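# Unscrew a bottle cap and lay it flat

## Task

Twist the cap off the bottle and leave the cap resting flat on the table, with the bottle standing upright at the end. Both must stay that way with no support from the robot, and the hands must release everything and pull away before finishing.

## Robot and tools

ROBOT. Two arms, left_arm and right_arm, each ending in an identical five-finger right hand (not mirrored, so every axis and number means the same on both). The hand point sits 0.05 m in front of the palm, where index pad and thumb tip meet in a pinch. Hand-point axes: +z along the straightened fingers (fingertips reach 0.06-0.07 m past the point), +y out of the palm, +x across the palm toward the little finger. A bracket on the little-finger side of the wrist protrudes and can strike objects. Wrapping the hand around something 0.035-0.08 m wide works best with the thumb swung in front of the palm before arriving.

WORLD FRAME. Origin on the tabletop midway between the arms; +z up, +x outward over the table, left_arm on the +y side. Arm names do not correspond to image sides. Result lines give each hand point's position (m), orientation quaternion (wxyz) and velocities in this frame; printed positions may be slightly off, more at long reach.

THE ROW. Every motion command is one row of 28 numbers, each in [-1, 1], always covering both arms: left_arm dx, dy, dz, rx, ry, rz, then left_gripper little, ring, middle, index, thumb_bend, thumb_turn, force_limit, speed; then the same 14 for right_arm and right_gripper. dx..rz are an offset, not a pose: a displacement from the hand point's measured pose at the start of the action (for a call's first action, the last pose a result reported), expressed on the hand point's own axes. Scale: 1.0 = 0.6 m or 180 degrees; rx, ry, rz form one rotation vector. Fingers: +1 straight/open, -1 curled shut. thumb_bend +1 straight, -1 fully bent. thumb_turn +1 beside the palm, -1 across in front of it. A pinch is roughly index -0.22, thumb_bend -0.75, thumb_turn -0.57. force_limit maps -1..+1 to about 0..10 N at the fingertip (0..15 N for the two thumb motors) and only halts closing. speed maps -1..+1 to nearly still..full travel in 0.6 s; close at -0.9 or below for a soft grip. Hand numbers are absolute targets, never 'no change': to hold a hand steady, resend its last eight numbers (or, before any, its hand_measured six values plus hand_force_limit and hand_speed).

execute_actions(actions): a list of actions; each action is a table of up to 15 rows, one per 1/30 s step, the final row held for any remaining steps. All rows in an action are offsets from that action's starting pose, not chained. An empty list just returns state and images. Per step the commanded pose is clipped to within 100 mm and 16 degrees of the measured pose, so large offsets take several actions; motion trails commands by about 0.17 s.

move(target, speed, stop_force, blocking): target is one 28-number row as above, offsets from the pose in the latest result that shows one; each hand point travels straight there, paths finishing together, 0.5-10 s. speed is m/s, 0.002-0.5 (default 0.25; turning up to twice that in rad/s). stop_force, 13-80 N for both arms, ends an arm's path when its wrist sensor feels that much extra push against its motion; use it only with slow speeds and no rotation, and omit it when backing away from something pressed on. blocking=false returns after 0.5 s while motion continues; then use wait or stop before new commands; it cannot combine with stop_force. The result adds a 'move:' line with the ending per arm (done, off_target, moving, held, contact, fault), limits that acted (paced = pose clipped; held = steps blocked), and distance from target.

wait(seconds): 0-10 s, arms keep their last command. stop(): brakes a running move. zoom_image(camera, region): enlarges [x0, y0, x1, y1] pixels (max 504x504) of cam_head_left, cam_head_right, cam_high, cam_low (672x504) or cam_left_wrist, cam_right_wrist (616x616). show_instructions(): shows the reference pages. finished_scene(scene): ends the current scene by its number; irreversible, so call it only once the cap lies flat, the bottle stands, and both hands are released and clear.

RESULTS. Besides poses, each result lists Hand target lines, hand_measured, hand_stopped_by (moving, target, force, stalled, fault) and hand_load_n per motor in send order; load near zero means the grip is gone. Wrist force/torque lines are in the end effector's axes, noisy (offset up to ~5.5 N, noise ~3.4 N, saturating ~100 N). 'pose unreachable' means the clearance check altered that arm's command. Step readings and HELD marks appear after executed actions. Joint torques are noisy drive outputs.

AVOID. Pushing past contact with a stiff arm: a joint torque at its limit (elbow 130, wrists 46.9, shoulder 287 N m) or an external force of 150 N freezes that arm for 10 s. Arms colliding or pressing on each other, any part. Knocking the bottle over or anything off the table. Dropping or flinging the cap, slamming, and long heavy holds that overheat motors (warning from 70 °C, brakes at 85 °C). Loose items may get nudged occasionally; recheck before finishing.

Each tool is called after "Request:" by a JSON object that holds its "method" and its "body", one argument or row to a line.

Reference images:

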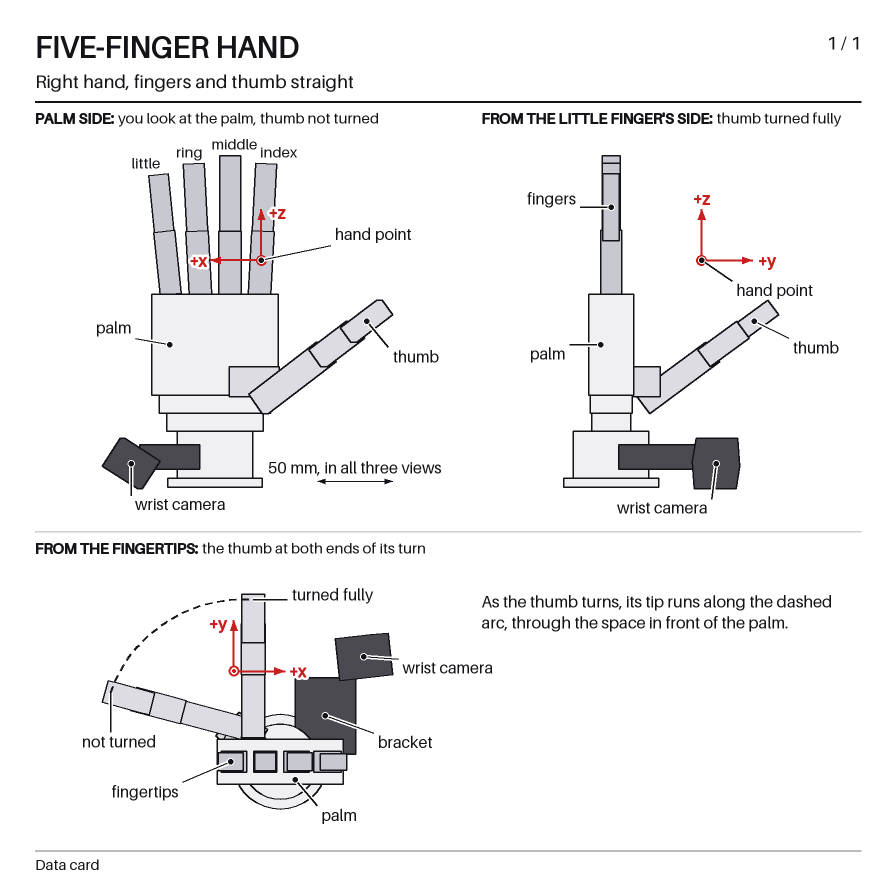

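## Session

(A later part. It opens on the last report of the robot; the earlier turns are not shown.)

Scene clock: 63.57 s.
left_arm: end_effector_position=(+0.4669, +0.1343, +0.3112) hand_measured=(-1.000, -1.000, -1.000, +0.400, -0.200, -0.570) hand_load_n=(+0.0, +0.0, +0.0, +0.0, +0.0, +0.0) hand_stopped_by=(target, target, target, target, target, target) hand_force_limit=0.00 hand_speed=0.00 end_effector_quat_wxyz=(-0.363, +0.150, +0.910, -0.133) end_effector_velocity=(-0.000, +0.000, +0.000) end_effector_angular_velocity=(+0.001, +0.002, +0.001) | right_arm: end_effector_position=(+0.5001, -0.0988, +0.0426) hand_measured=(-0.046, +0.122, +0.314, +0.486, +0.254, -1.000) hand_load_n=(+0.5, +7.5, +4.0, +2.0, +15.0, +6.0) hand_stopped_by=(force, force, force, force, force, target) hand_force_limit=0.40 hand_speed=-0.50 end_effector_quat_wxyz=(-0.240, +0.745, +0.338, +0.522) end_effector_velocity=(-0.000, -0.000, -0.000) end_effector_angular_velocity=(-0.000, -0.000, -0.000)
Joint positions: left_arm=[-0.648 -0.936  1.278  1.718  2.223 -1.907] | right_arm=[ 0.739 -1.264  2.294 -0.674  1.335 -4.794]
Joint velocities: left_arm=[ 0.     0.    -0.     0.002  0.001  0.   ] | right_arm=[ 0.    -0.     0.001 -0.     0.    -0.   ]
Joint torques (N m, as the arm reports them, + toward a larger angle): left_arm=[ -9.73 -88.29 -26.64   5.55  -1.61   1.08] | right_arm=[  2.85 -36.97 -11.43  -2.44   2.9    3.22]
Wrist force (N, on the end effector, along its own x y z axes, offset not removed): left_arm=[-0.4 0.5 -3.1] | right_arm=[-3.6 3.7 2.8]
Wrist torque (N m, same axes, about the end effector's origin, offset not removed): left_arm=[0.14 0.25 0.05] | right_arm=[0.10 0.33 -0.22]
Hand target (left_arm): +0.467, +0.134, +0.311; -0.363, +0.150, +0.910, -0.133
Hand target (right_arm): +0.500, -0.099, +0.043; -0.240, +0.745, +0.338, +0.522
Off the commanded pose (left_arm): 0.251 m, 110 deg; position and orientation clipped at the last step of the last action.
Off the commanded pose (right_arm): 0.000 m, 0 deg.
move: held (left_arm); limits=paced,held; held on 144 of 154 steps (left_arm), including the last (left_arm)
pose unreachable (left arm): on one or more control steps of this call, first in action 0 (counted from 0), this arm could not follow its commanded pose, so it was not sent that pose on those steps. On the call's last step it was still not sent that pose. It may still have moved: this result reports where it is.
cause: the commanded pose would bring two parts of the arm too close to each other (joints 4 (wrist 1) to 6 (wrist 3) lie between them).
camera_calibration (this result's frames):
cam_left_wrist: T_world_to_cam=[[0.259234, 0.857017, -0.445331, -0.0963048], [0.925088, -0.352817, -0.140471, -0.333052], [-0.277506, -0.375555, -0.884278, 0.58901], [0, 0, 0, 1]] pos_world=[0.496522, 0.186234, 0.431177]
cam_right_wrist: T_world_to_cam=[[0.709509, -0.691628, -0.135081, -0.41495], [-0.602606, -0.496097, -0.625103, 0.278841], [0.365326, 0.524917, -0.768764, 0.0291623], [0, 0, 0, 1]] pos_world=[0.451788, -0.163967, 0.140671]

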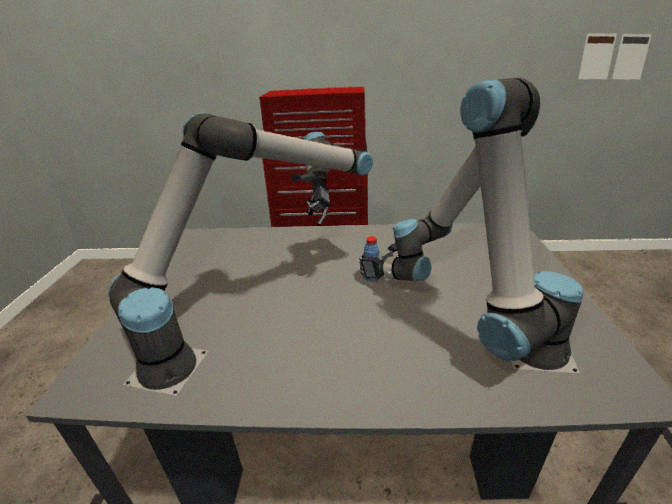

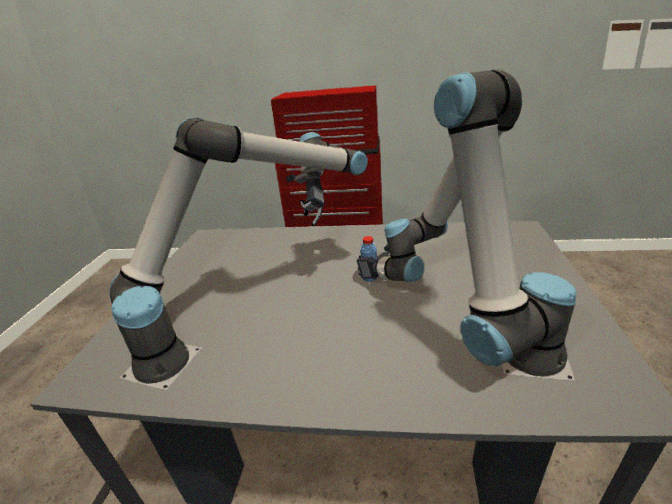

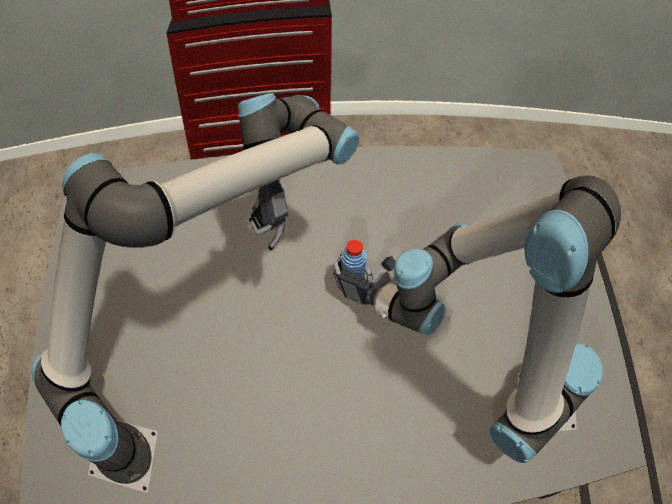

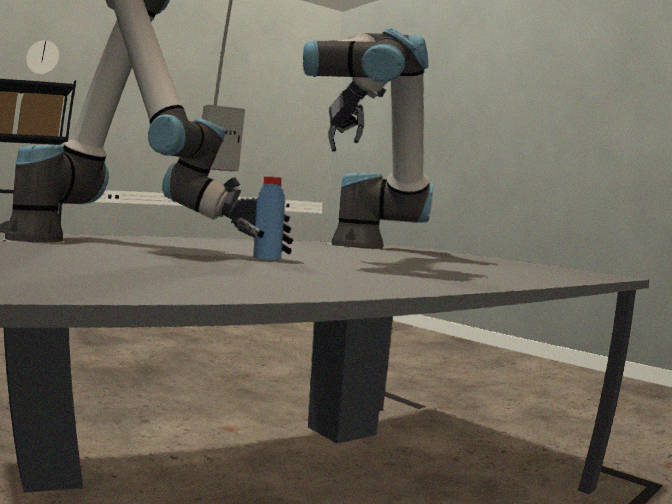

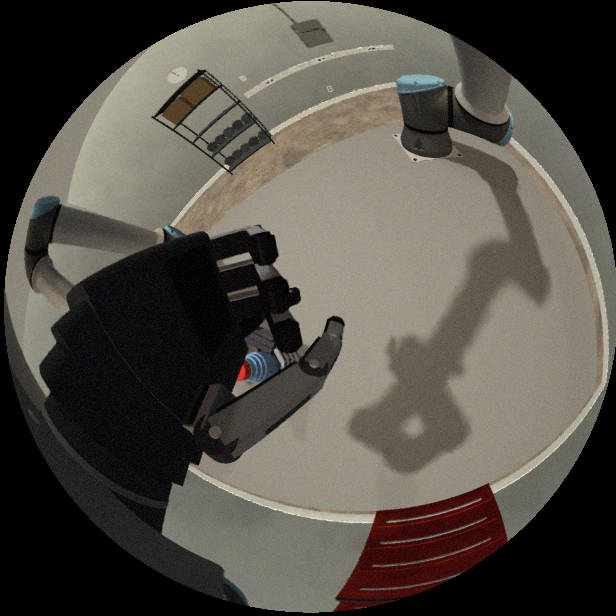

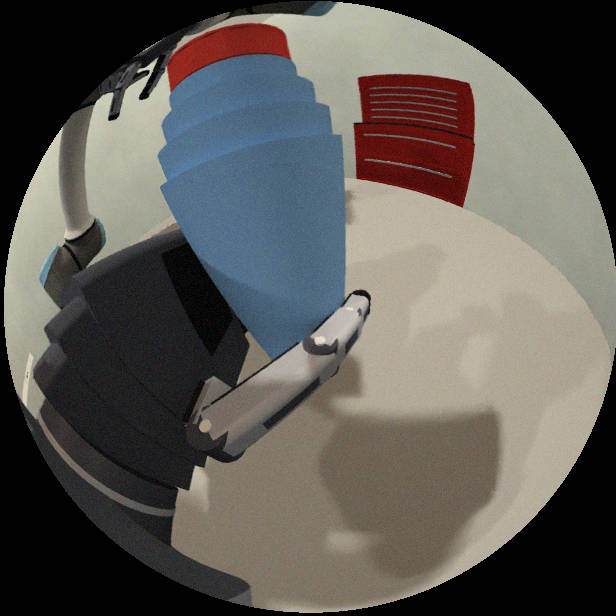

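Request:
{"method": "move", "body": {
  "target": [0,0,0,-0.176,-0.176,0.176, -1,-1,-1,0.4,-0.2,-0.57,0,0, 0,0,0,0,0,0, -0.95,-0.95,-0.95,-0.95,-0.95,-1,0.4,-0.5]
}}

Request:
{"method": "move", "body": {
  "target": [0,0,0,0,0,-0.95, -1,-1,-1,0.4,-0.2,-0.57,0,0, 0,0,0,0,0,0, -0.95,-0.95,-0.95,-0.95,-0.95,-1,0.4,-0.5],
  "speed": 0.4
}}

Request:
{"method": "move", "body": {
  "target": [0,0,0,0,0.5,0, -1,-1,-1,0.4,-0.2,-0.57,0,0, 0,0,0,0,0,0, -0.95,-0.95,-0.95,-0.95,-0.95,-1,0.4,-0.5]
}}

Scene clock: 67.53 s.
left_arm: end_effector_position=(+0.4671, +0.1343, +0.3112) hand_measured=(-1.000, -1.000, -1.000, +0.400, -0.200, -0.570) hand_load_n=(+0.0, +0.0, +0.0, +0.0, +0.0, +0.0) hand_stopped_by=(target, target, target, target, target, target) hand_force_limit=0.00 hand_speed=0.00 end_effector_quat_wxyz=(-0.005, +0.435, +0.900, -0.013) end_effector_velocity=(+0.000, -0.000, -0.001) end_effector_angular_velocity=(-0.003, -0.013, -0.007) | right_arm: end_effector_position=(+0.5001, -0.0988, +0.0426) hand_measured=(-0.046, +0.122, +0.314, +0.486, +0.254, -1.000) hand_load_n=(+0.5, +7.5, +4.0, +2.0, +15.0, +6.0) hand_stopped_by=(force, force, force, force, force, target) hand_force_limit=0.40 hand_speed=-0.50 end_effector_quat_wxyz=(-0.240, +0.745, +0.338, +0.522) end_effector_velocity=(+0.001, +0.000, +0.001) end_effector_angular_velocity=(+0.001, -0.003, -0.001)
Joint positions: left_arm=[-0.896 -1.233  1.55   1.247  1.597 -1.748] | right_arm=[ 0.739 -1.264  2.294 -0.674  1.335 -4.794]
Joint velocities: left_arm=[-0.004 -0.005  0.007 -0.011 -0.01   0.003] | right_arm=[-0.    -0.001 -0.001 -0.001  0.001 -0.   ]
Joint torques (N m, as the arm reports them, + toward a larger angle): left_arm=[ -8.19 -68.09 -27.77   1.61  -2.44   1.66] | right_arm=[  2.46 -39.33 -11.32  -2.58   2.96   3.15]
Wrist force (N, on the end effector, along its own x y z axes, offset not removed): left_arm=[-2.2 1.3 -2.7] | right_arm=[-0.2 0.9 -4.7]
Wrist torque (N m, same axes, about the end effector's origin, offset not removed): left_arm=[0.25 0.34 -0.10] | right_arm=[0.33 0.05 0.38]
Hand target (left_arm): +0.467, +0.134, +0.311; -0.004, +0.436, +0.900, -0.013
Hand target (right_arm): +0.500, -0.099, +0.043; -0.240, +0.745, +0.338, +0.522
Off the commanded pose (left_arm): 0.000 m, 0 deg.
Off the commanded pose (right_arm): 0.000 m, 0 deg.
move: done; limits=paced
camera_calibration (this result's frames):
cam_left_wrist: T_world_to_cam=[[0.862111, 0.504874, -0.043217, -0.455799], [0.454452, -0.732641, 0.506666, -0.263767], [0.22414, -0.456442, -0.861059, 0.358416], [0, 0, 0, 1]] pos_world=[0.432483, 0.200471, 0.422561]
cam_right_wrist: T_world_to_cam=[[0.709509, -0.691628, -0.135081, -0.41495], [-0.602606, -0.496097, -0.625104, 0.278841], [0.365326, 0.524917, -0.768764, 0.0291622], [0, 0, 0, 1]] pos_world=[0.451788, -0.163967, 0.140671]

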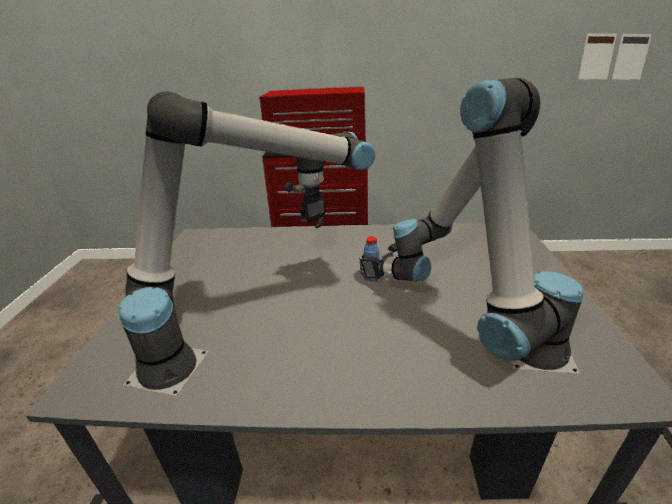

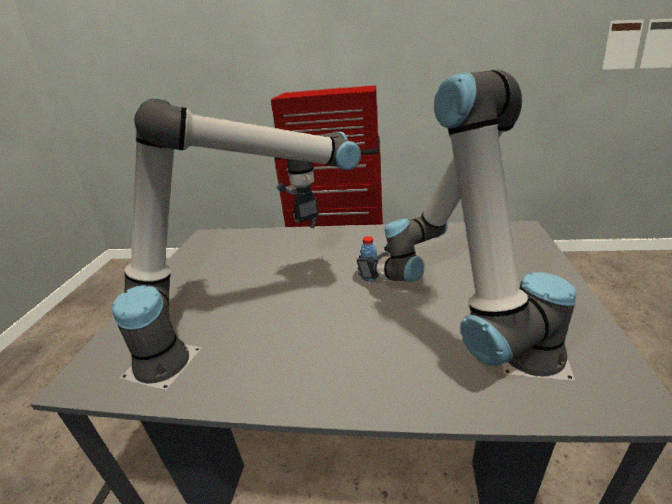

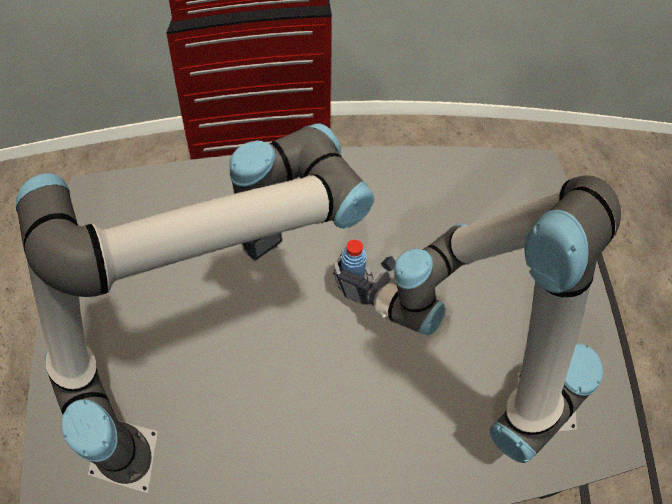

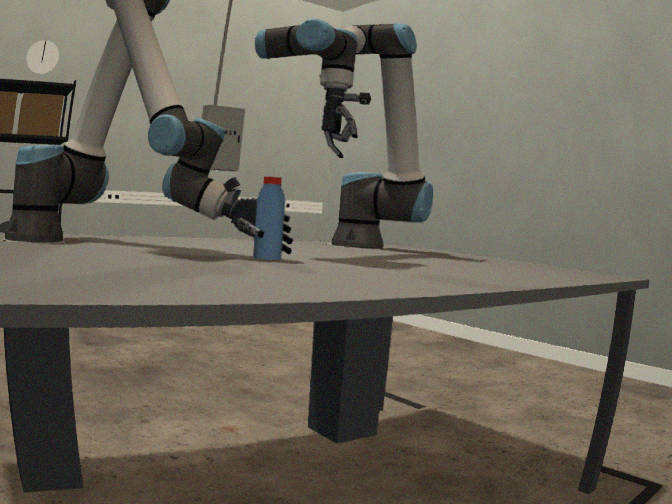

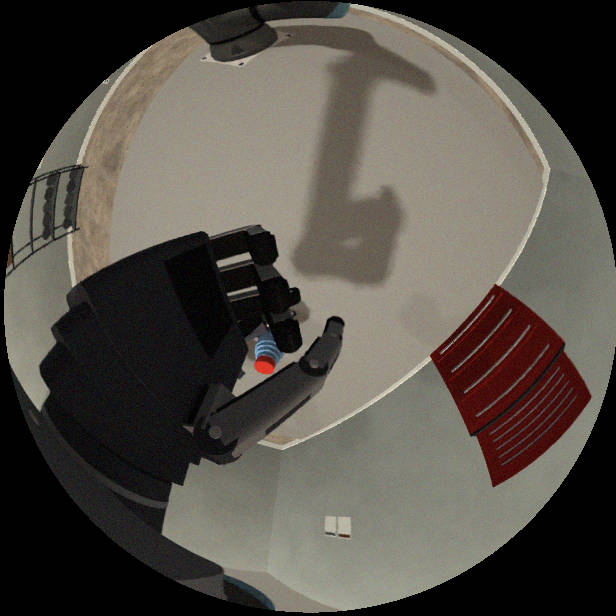

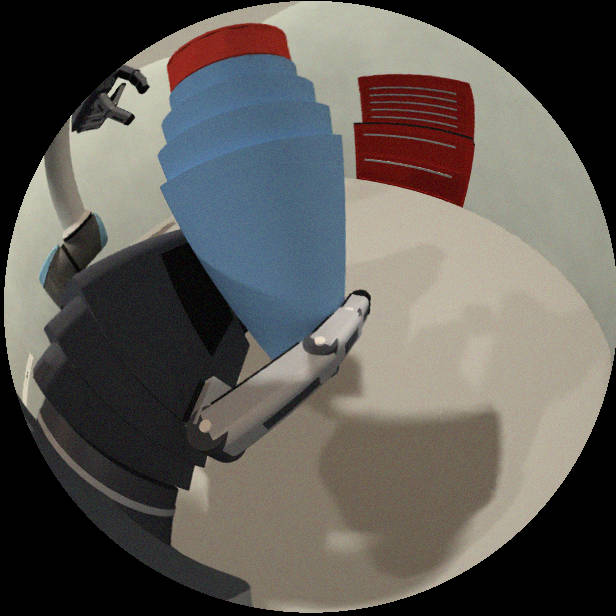

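Scene clock: 71.90 s.
left_arm: end_effector_position=(+0.4670, +0.1341, +0.3112) hand_measured=(-1.000, -1.000, -1.000, +0.400, -0.200, -0.570) hand_load_n=(+0.0, +0.0, +0.0, +0.0, +0.0, +0.0) hand_stopped_by=(target, target, target, target, target, target) hand_force_limit=0.00 hand_speed=0.00 end_effector_quat_wxyz=(+0.013, +0.863, -0.506, -0.004) end_effector_velocity=(+0.000, -0.001, -0.001) end_effector_angular_velocity=(+0.001, -0.001, +0.017) | right_arm: end_effector_position=(+0.5001, -0.0988, +0.0426) hand_measured=(-0.046, +0.122, +0.314, +0.486, +0.254, -1.000) hand_load_n=(+0.5, +7.5, +4.0, +2.0, +15.0, +6.0) hand_stopped_by=(force, force, force, force, force, target) hand_force_limit=0.40 hand_speed=-0.50 end_effector_quat_wxyz=(-0.240, +0.745, +0.338, +0.522) end_effector_velocity=(-0.000, -0.000, -0.001) end_effector_angular_velocity=(-0.001, +0.001, +0.000)
Joint positions: left_arm=[-0.717 -1.086  1.343  1.311  1.598 -4.551] | right_arm=[ 0.739 -1.264  2.294 -0.674  1.335 -4.794]
Joint velocities: left_arm=[ 0.    -0.     0.002 -0.002 -0.001 -0.017] | right_arm=[-0.     0.001  0.001 -0.    -0.    -0.   ]
Joint torques (N m, as the arm reports them, + toward a larger angle): left_arm=[ 11.38 -81.68 -29.36   1.97  -2.55  -2.2 ] | right_arm=[  3.09 -35.78 -10.78  -2.98   2.62   2.88]
Wrist force (N, on the end effector, along its own x y z axes, offset not removed): left_arm=[2.2 0.8 -4.0] | right_arm=[-2.8 -3.7 -0.6]
Wrist torque (N m, same axes, about the end effector's origin, offset not removed): left_arm=[0.22 -0.27 0.26] | right_arm=[-0.82 0.44 -0.18]
Hand target (left_arm): +0.467, +0.134, +0.311; +0.013, +0.863, -0.505, -0.004
Hand target (right_arm): +0.500, -0.099, +0.043; -0.240, +0.745, +0.338, +0.522
Off the commanded pose (left_arm): 0.000 m, 0 deg.
Off the commanded pose (right_arm): 0.000 m, 0 deg.
move: done
camera_calibration (this result's frames):
cam_left_wrist: T_world_to_cam=[[-0.932004, -0.362343, 0.00877343, 0.482358], [-0.311284, 0.812602, 0.492727, -0.10917], [-0.185665, 0.456492, -0.87014, 0.430082], [0, 0, 0, 1]] pos_world=[0.495428, 0.0671619, 0.42379]
cam_right_wrist: T_world_to_cam=[[0.709509, -0.691628, -0.135081, -0.41495], [-0.602606, -0.496097, -0.625104, 0.278841], [0.365326, 0.524917, -0.768764, 0.0291621], [0, 0, 0, 1]] pos_world=[0.451788, -0.163967, 0.140671]

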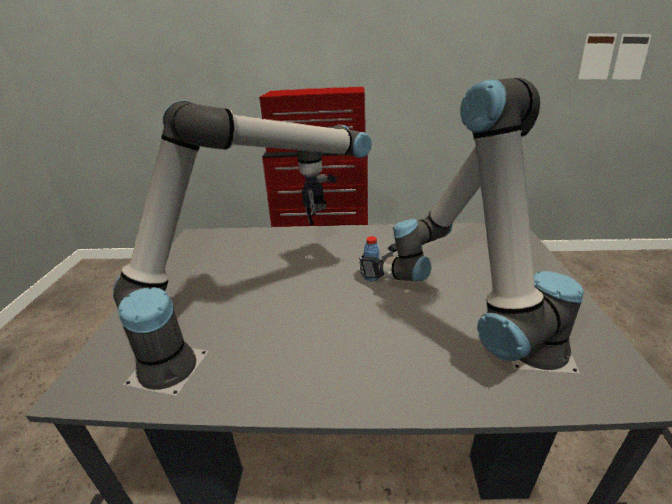

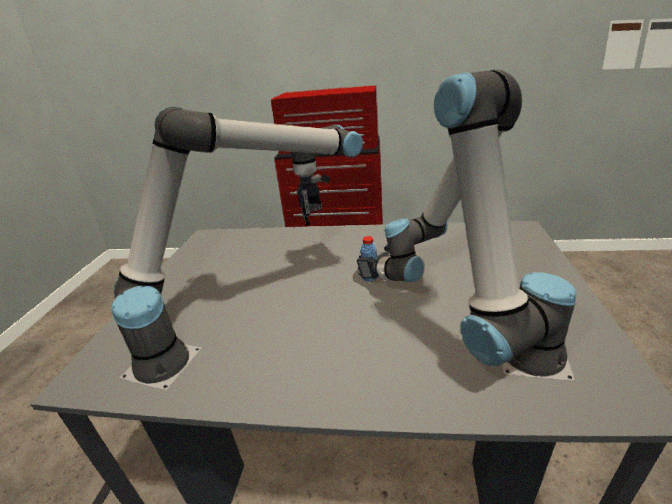

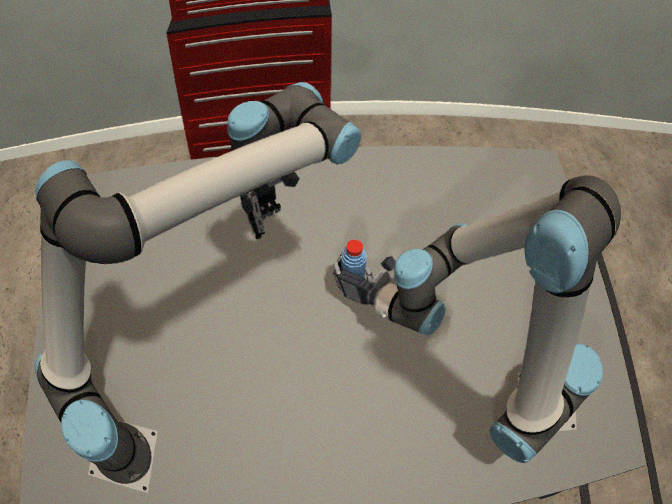

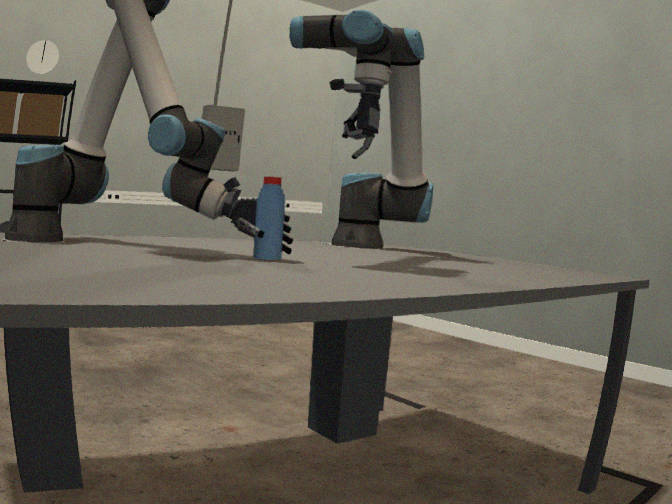

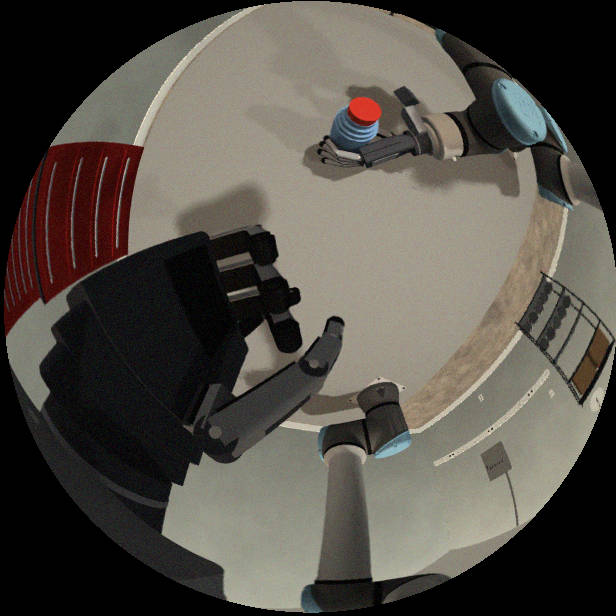

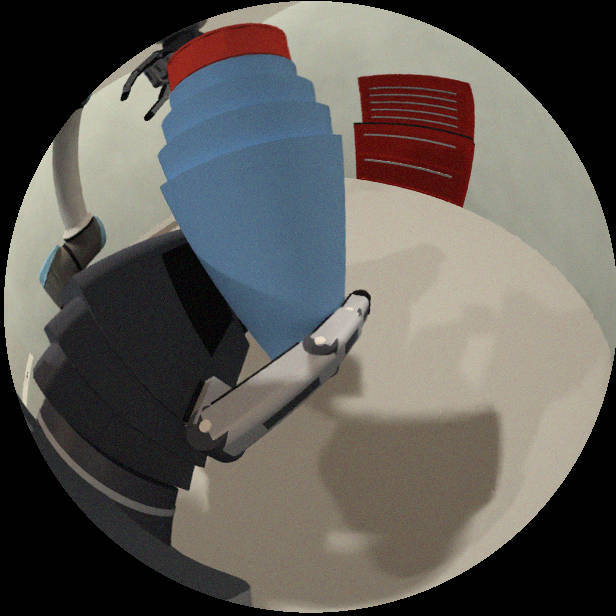

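Scene clock: 75.63 s.
left_arm: end_effector_position=(+0.4669, +0.1343, +0.3113) hand_measured=(-1.000, -1.000, -1.000, +0.400, -0.200, -0.570) hand_load_n=(+0.0, +0.0, +0.0, +0.0, +0.0, +0.0) hand_stopped_by=(target, target, target, target, target, target) hand_force_limit=0.00 hand_speed=0.00 end_effector_quat_wxyz=(+0.367, +0.613, -0.348, +0.606) end_effector_velocity=(-0.000, -0.001, -0.001) end_effector_angular_velocity=(-0.015, -0.007, +0.001) | right_arm: end_effector_position=(+0.5001, -0.0988, +0.0426) hand_measured=(-0.046, +0.122, +0.314, +0.486, +0.254, -1.000) hand_load_n=(+0.5, +7.5, +4.0, +2.0, +15.0, +6.0) hand_stopped_by=(force, force, force, force, force, target) hand_force_limit=0.40 hand_speed=-0.50 end_effector_quat_wxyz=(-0.240, +0.745, +0.338, +0.522) end_effector_velocity=(+0.001, +0.000, +0.002) end_effector_angular_velocity=(+0.001, -0.002, -0.000)
Joint positions: left_arm=[-0.621 -1.605  2.229 -0.629  1.828 -4.742] | right_arm=[ 0.739 -1.264  2.294 -0.674  1.335 -4.794]
Joint velocities: left_arm=[-0.001  0.002  0.009 -0.028 -0.002 -0.005] | right_arm=[-0.    -0.002 -0.001 -0.     0.    -0.   ]
Joint torques (N m, as the arm reports them, + toward a larger angle): left_arm=[-10.9  -24.01 -28.16  -3.28  -2.7   -1.39] | right_arm=[  1.87 -39.84 -11.07  -2.38   2.92   3.27]
Wrist force (N, on the end effector, along its own x y z axes, offset not removed): left_arm=[-0.4 1.8 -2.1] | right_arm=[2.3 2.5 -0.1]
Wrist torque (N m, same axes, about the end effector's origin, offset not removed): left_arm=[0.25 0.14 0.12] | right_arm=[0.51 -0.30 0.24]
Hand target (left_arm): +0.467, +0.134, +0.311; +0.368, +0.613, -0.348, +0.607
Hand target (right_arm): +0.500, -0.099, +0.043; -0.240, +0.745, +0.338, +0.522
Off the commanded pose (left_arm): 0.000 m, 0 deg.
Off the commanded pose (right_arm): 0.000 m, 0 deg.
move: done
camera_calibration (this result's frames):
cam_left_wrist: T_world_to_cam=[[-0.858874, -0.499998, -0.11108, 0.503957], [-0.16614, 0.477111, -0.862996, 0.289912], [0.484493, -0.72275, -0.492848, 0.158048], [0, 0, 0, 1]] pos_world=[0.404429, 0.227886, 0.384066]
cam_right_wrist: T_world_to_cam=[[0.709509, -0.691628, -0.135081, -0.41495], [-0.602606, -0.496097, -0.625104, 0.278841], [0.365326, 0.524918, -0.768764, 0.0291622], [0, 0, 0, 1]] pos_world=[0.451788, -0.163967, 0.140671]

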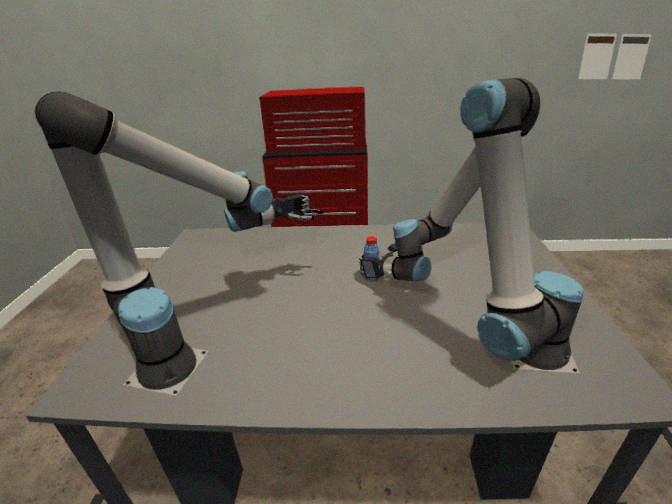

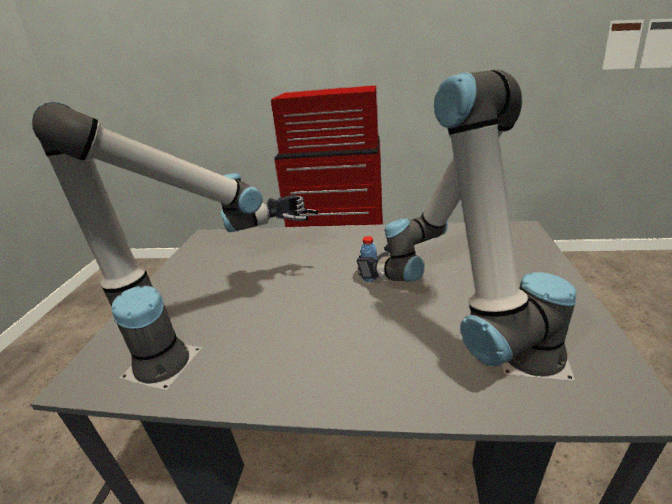

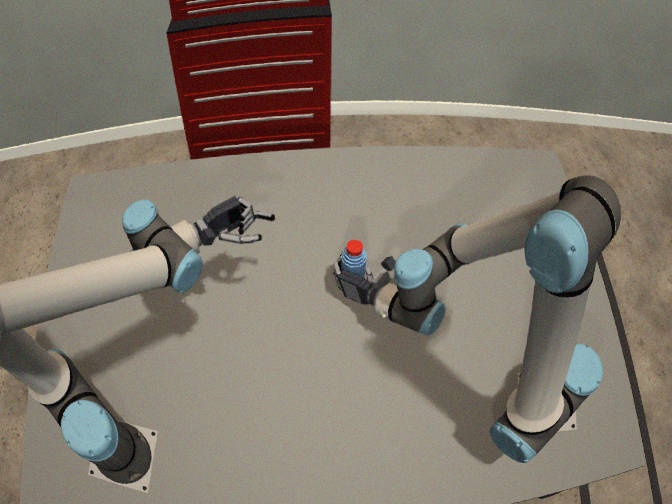

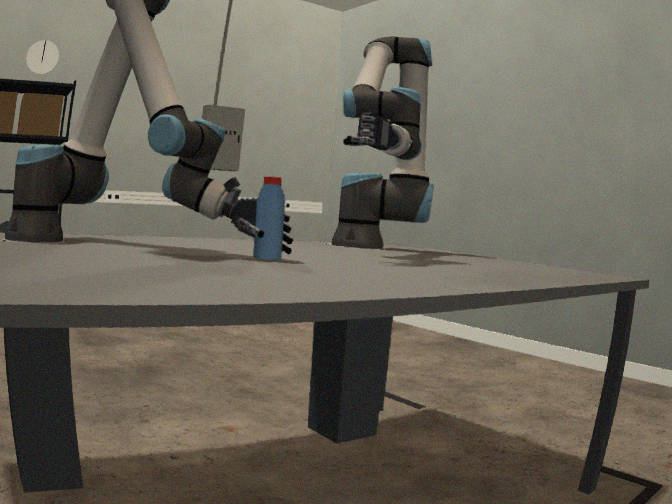

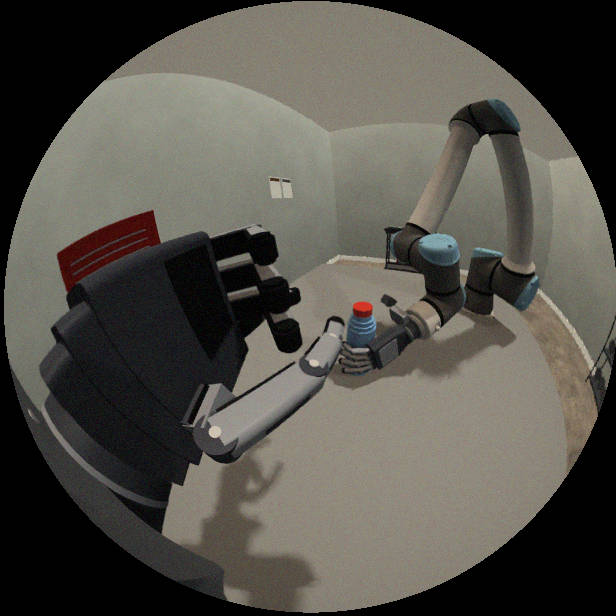

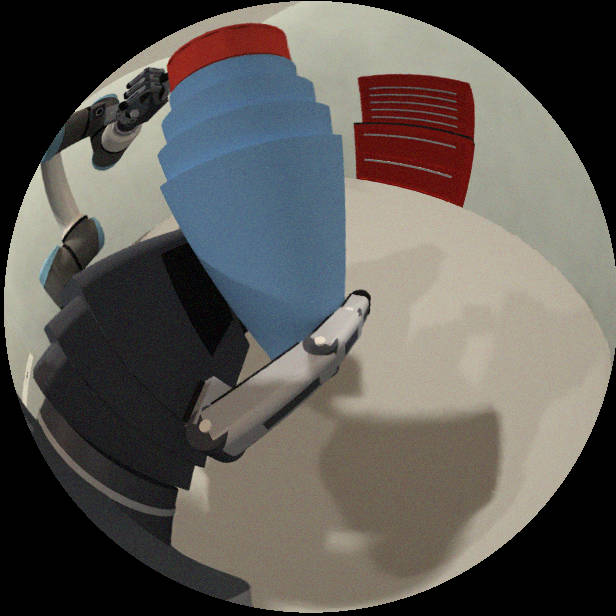

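Request:
{"method": "move", "body": {
  "target": [-0.102,0.173,0.358,0,0,0, -1,-1,-1,0.5,-0.1,-0.57,0,0, 0,0,0,0,0,0, -0.95,-0.95,-0.95,-0.95,-0.95,-1,0.4,-0.5]
}}

Request:
{"method": "zoom_image", "body": {
  "camera": "cam_high",
  "region": [260,160,460,310]
}}

Scene clock: 77.70 s.
left_arm: end_effector_position=(+0.4798, -0.1045, +0.2541) hand_measured=(-1.000, -1.000, -1.000, +0.500, -0.100, -0.570) hand_load_n=(+0.0, +0.0, +0.0, +0.0, +0.0, +0.0) hand_stopped_by=(target, target, target, target, target, target) hand_force_limit=0.00 hand_speed=0.00 end_effector_quat_wxyz=(+0.367, +0.613, -0.348, +0.606) end_effector_velocity=(+0.000, -0.003, -0.000) end_effector_angular_velocity=(-0.000, -0.000, -0.000) | right_arm: end_effector_position=(+0.5001, -0.0988, +0.0426) hand_measured=(-0.046, +0.122, +0.314, +0.486, +0.254, -1.000) hand_load_n=(+0.5, +7.5, +4.0, +2.0, +15.0, +6.0) hand_stopped_by=(force, force, force, force, force, target) hand_force_limit=0.40 hand_speed=-0.50 end_effector_quat_wxyz=(-0.240, +0.745, +0.338, +0.522) end_effector_velocity=(-0.000, -0.000, -0.000) end_effector_angular_velocity=(-0.000, -0.000, -0.001)
Joint positions: left_arm=[-0.875 -1.301  2.004 -0.708  1.574 -4.741] | right_arm=[ 0.739 -1.264  2.294 -0.674  1.335 -4.794]
Joint velocities: left_arm=[-0.001  0.003 -0.004  0.001 -0.001 -0.   ] | right_arm=[-0.    -0.     0.001 -0.     0.    -0.   ]
Joint torques (N m, as the arm reports them, + toward a larger angle): left_arm=[-11.36 -44.06 -42.61   0.11  -2.69   1.64] | right_arm=[  1.11 -37.17 -11.06  -2.64   3.01   2.76]
Wrist force (N, on the end effector, along its own x y z axes, offset not removed): left_arm=[-1.1 0.9 -4.7] | right_arm=[-2.9 -2.8 4.2]
Wrist torque (N m, same axes, about the end effector's origin, offset not removed): left_arm=[0.23 0.32 0.00] | right_arm=[-0.73 0.36 -0.02]
Hand target (left_arm): +0.480, -0.105, +0.254; +0.367, +0.613, -0.348, +0.606
Hand target (right_arm): +0.500, -0.099, +0.043; -0.240, +0.745, +0.338, +0.522
Off the commanded pose (left_arm): 0.000 m, 0 deg.
Off the commanded pose (right_arm): 0.000 m, 0 deg.
move: done
camera_calibration (this result's frames):
cam_left_wrist: T_world_to_cam=[[-0.858875, -0.500006, -0.111027, 0.389217], [-0.166146, 0.477033, -0.863038, 0.356681], [0.484488, -0.722795, -0.492786, -0.048985], [0, 0, 0, 1]] pos_world=[0.417283, -0.0109436, 0.326903]
cam_right_wrist: T_world_to_cam=[[0.709509, -0.691628, -0.135081, -0.41495], [-0.602606, -0.496097, -0.625103, 0.278841], [0.365326, 0.524917, -0.768764, 0.0291622], [0, 0, 0, 1]] pos_world=[0.451788, -0.163967, 0.140671]

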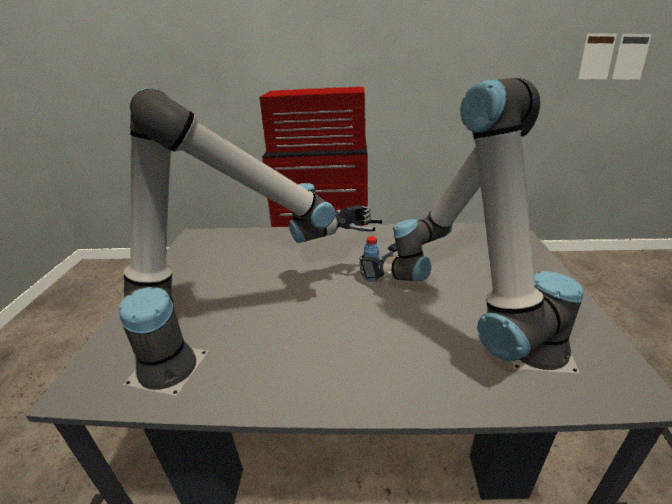

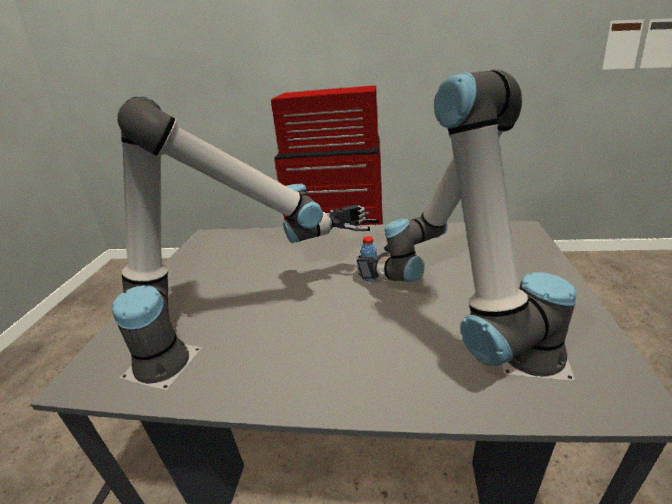

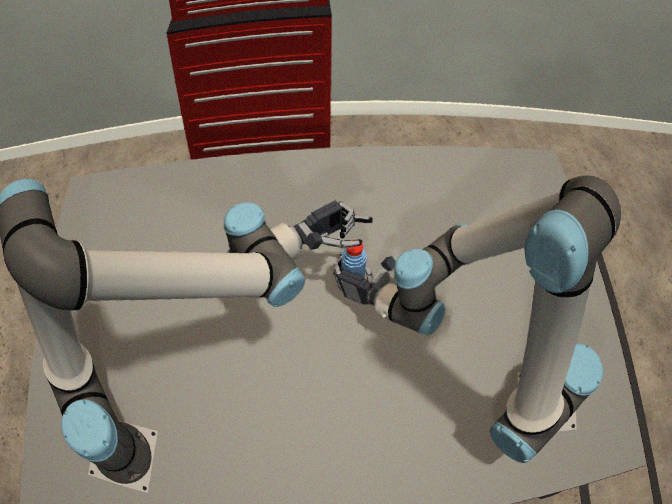

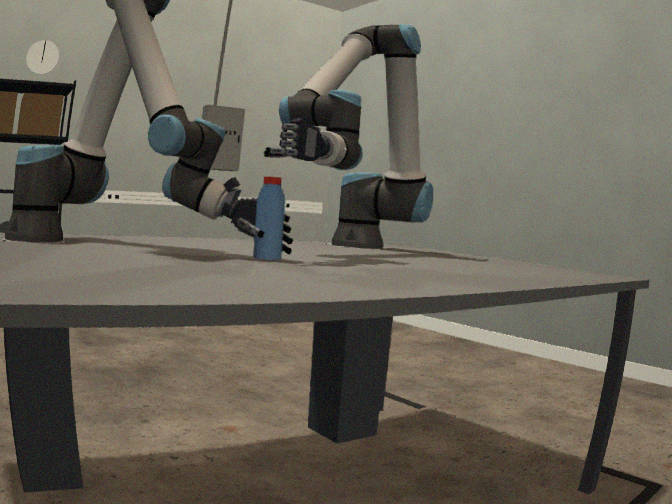

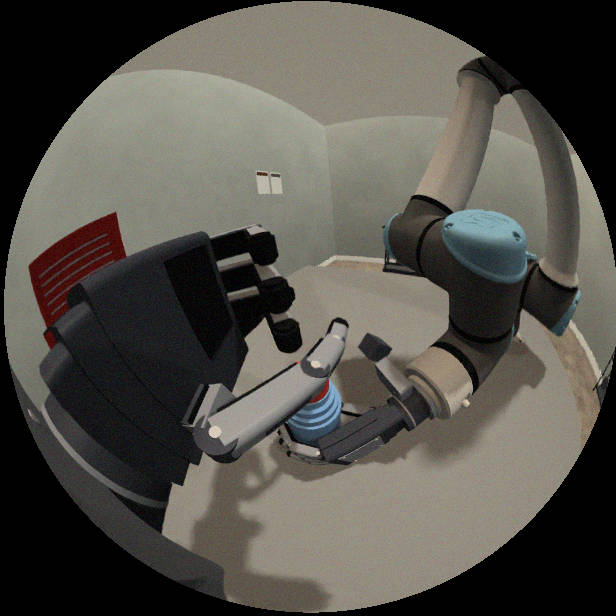

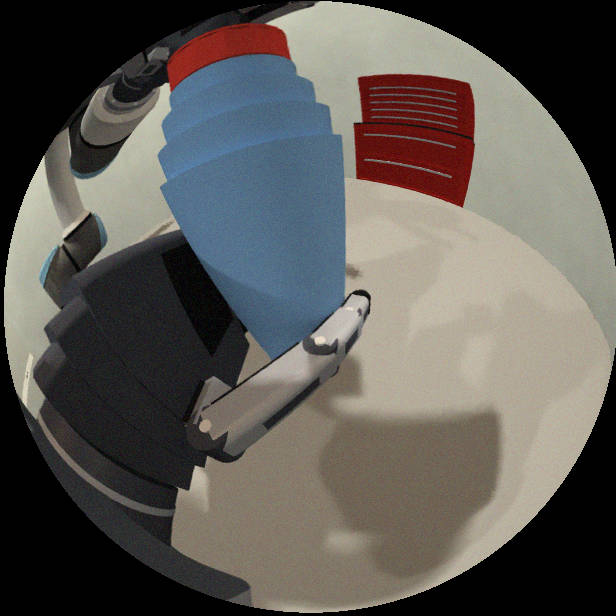

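Region (260, 160, 460, 310) of cam_high's 672x504 image, scaled by 2.520, with more detail than that image has; it fills the top 378 rows of this view, and the rest is white.

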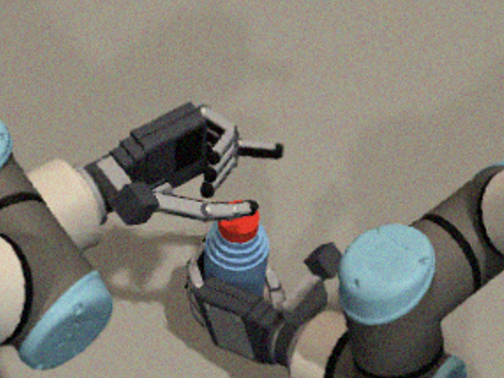

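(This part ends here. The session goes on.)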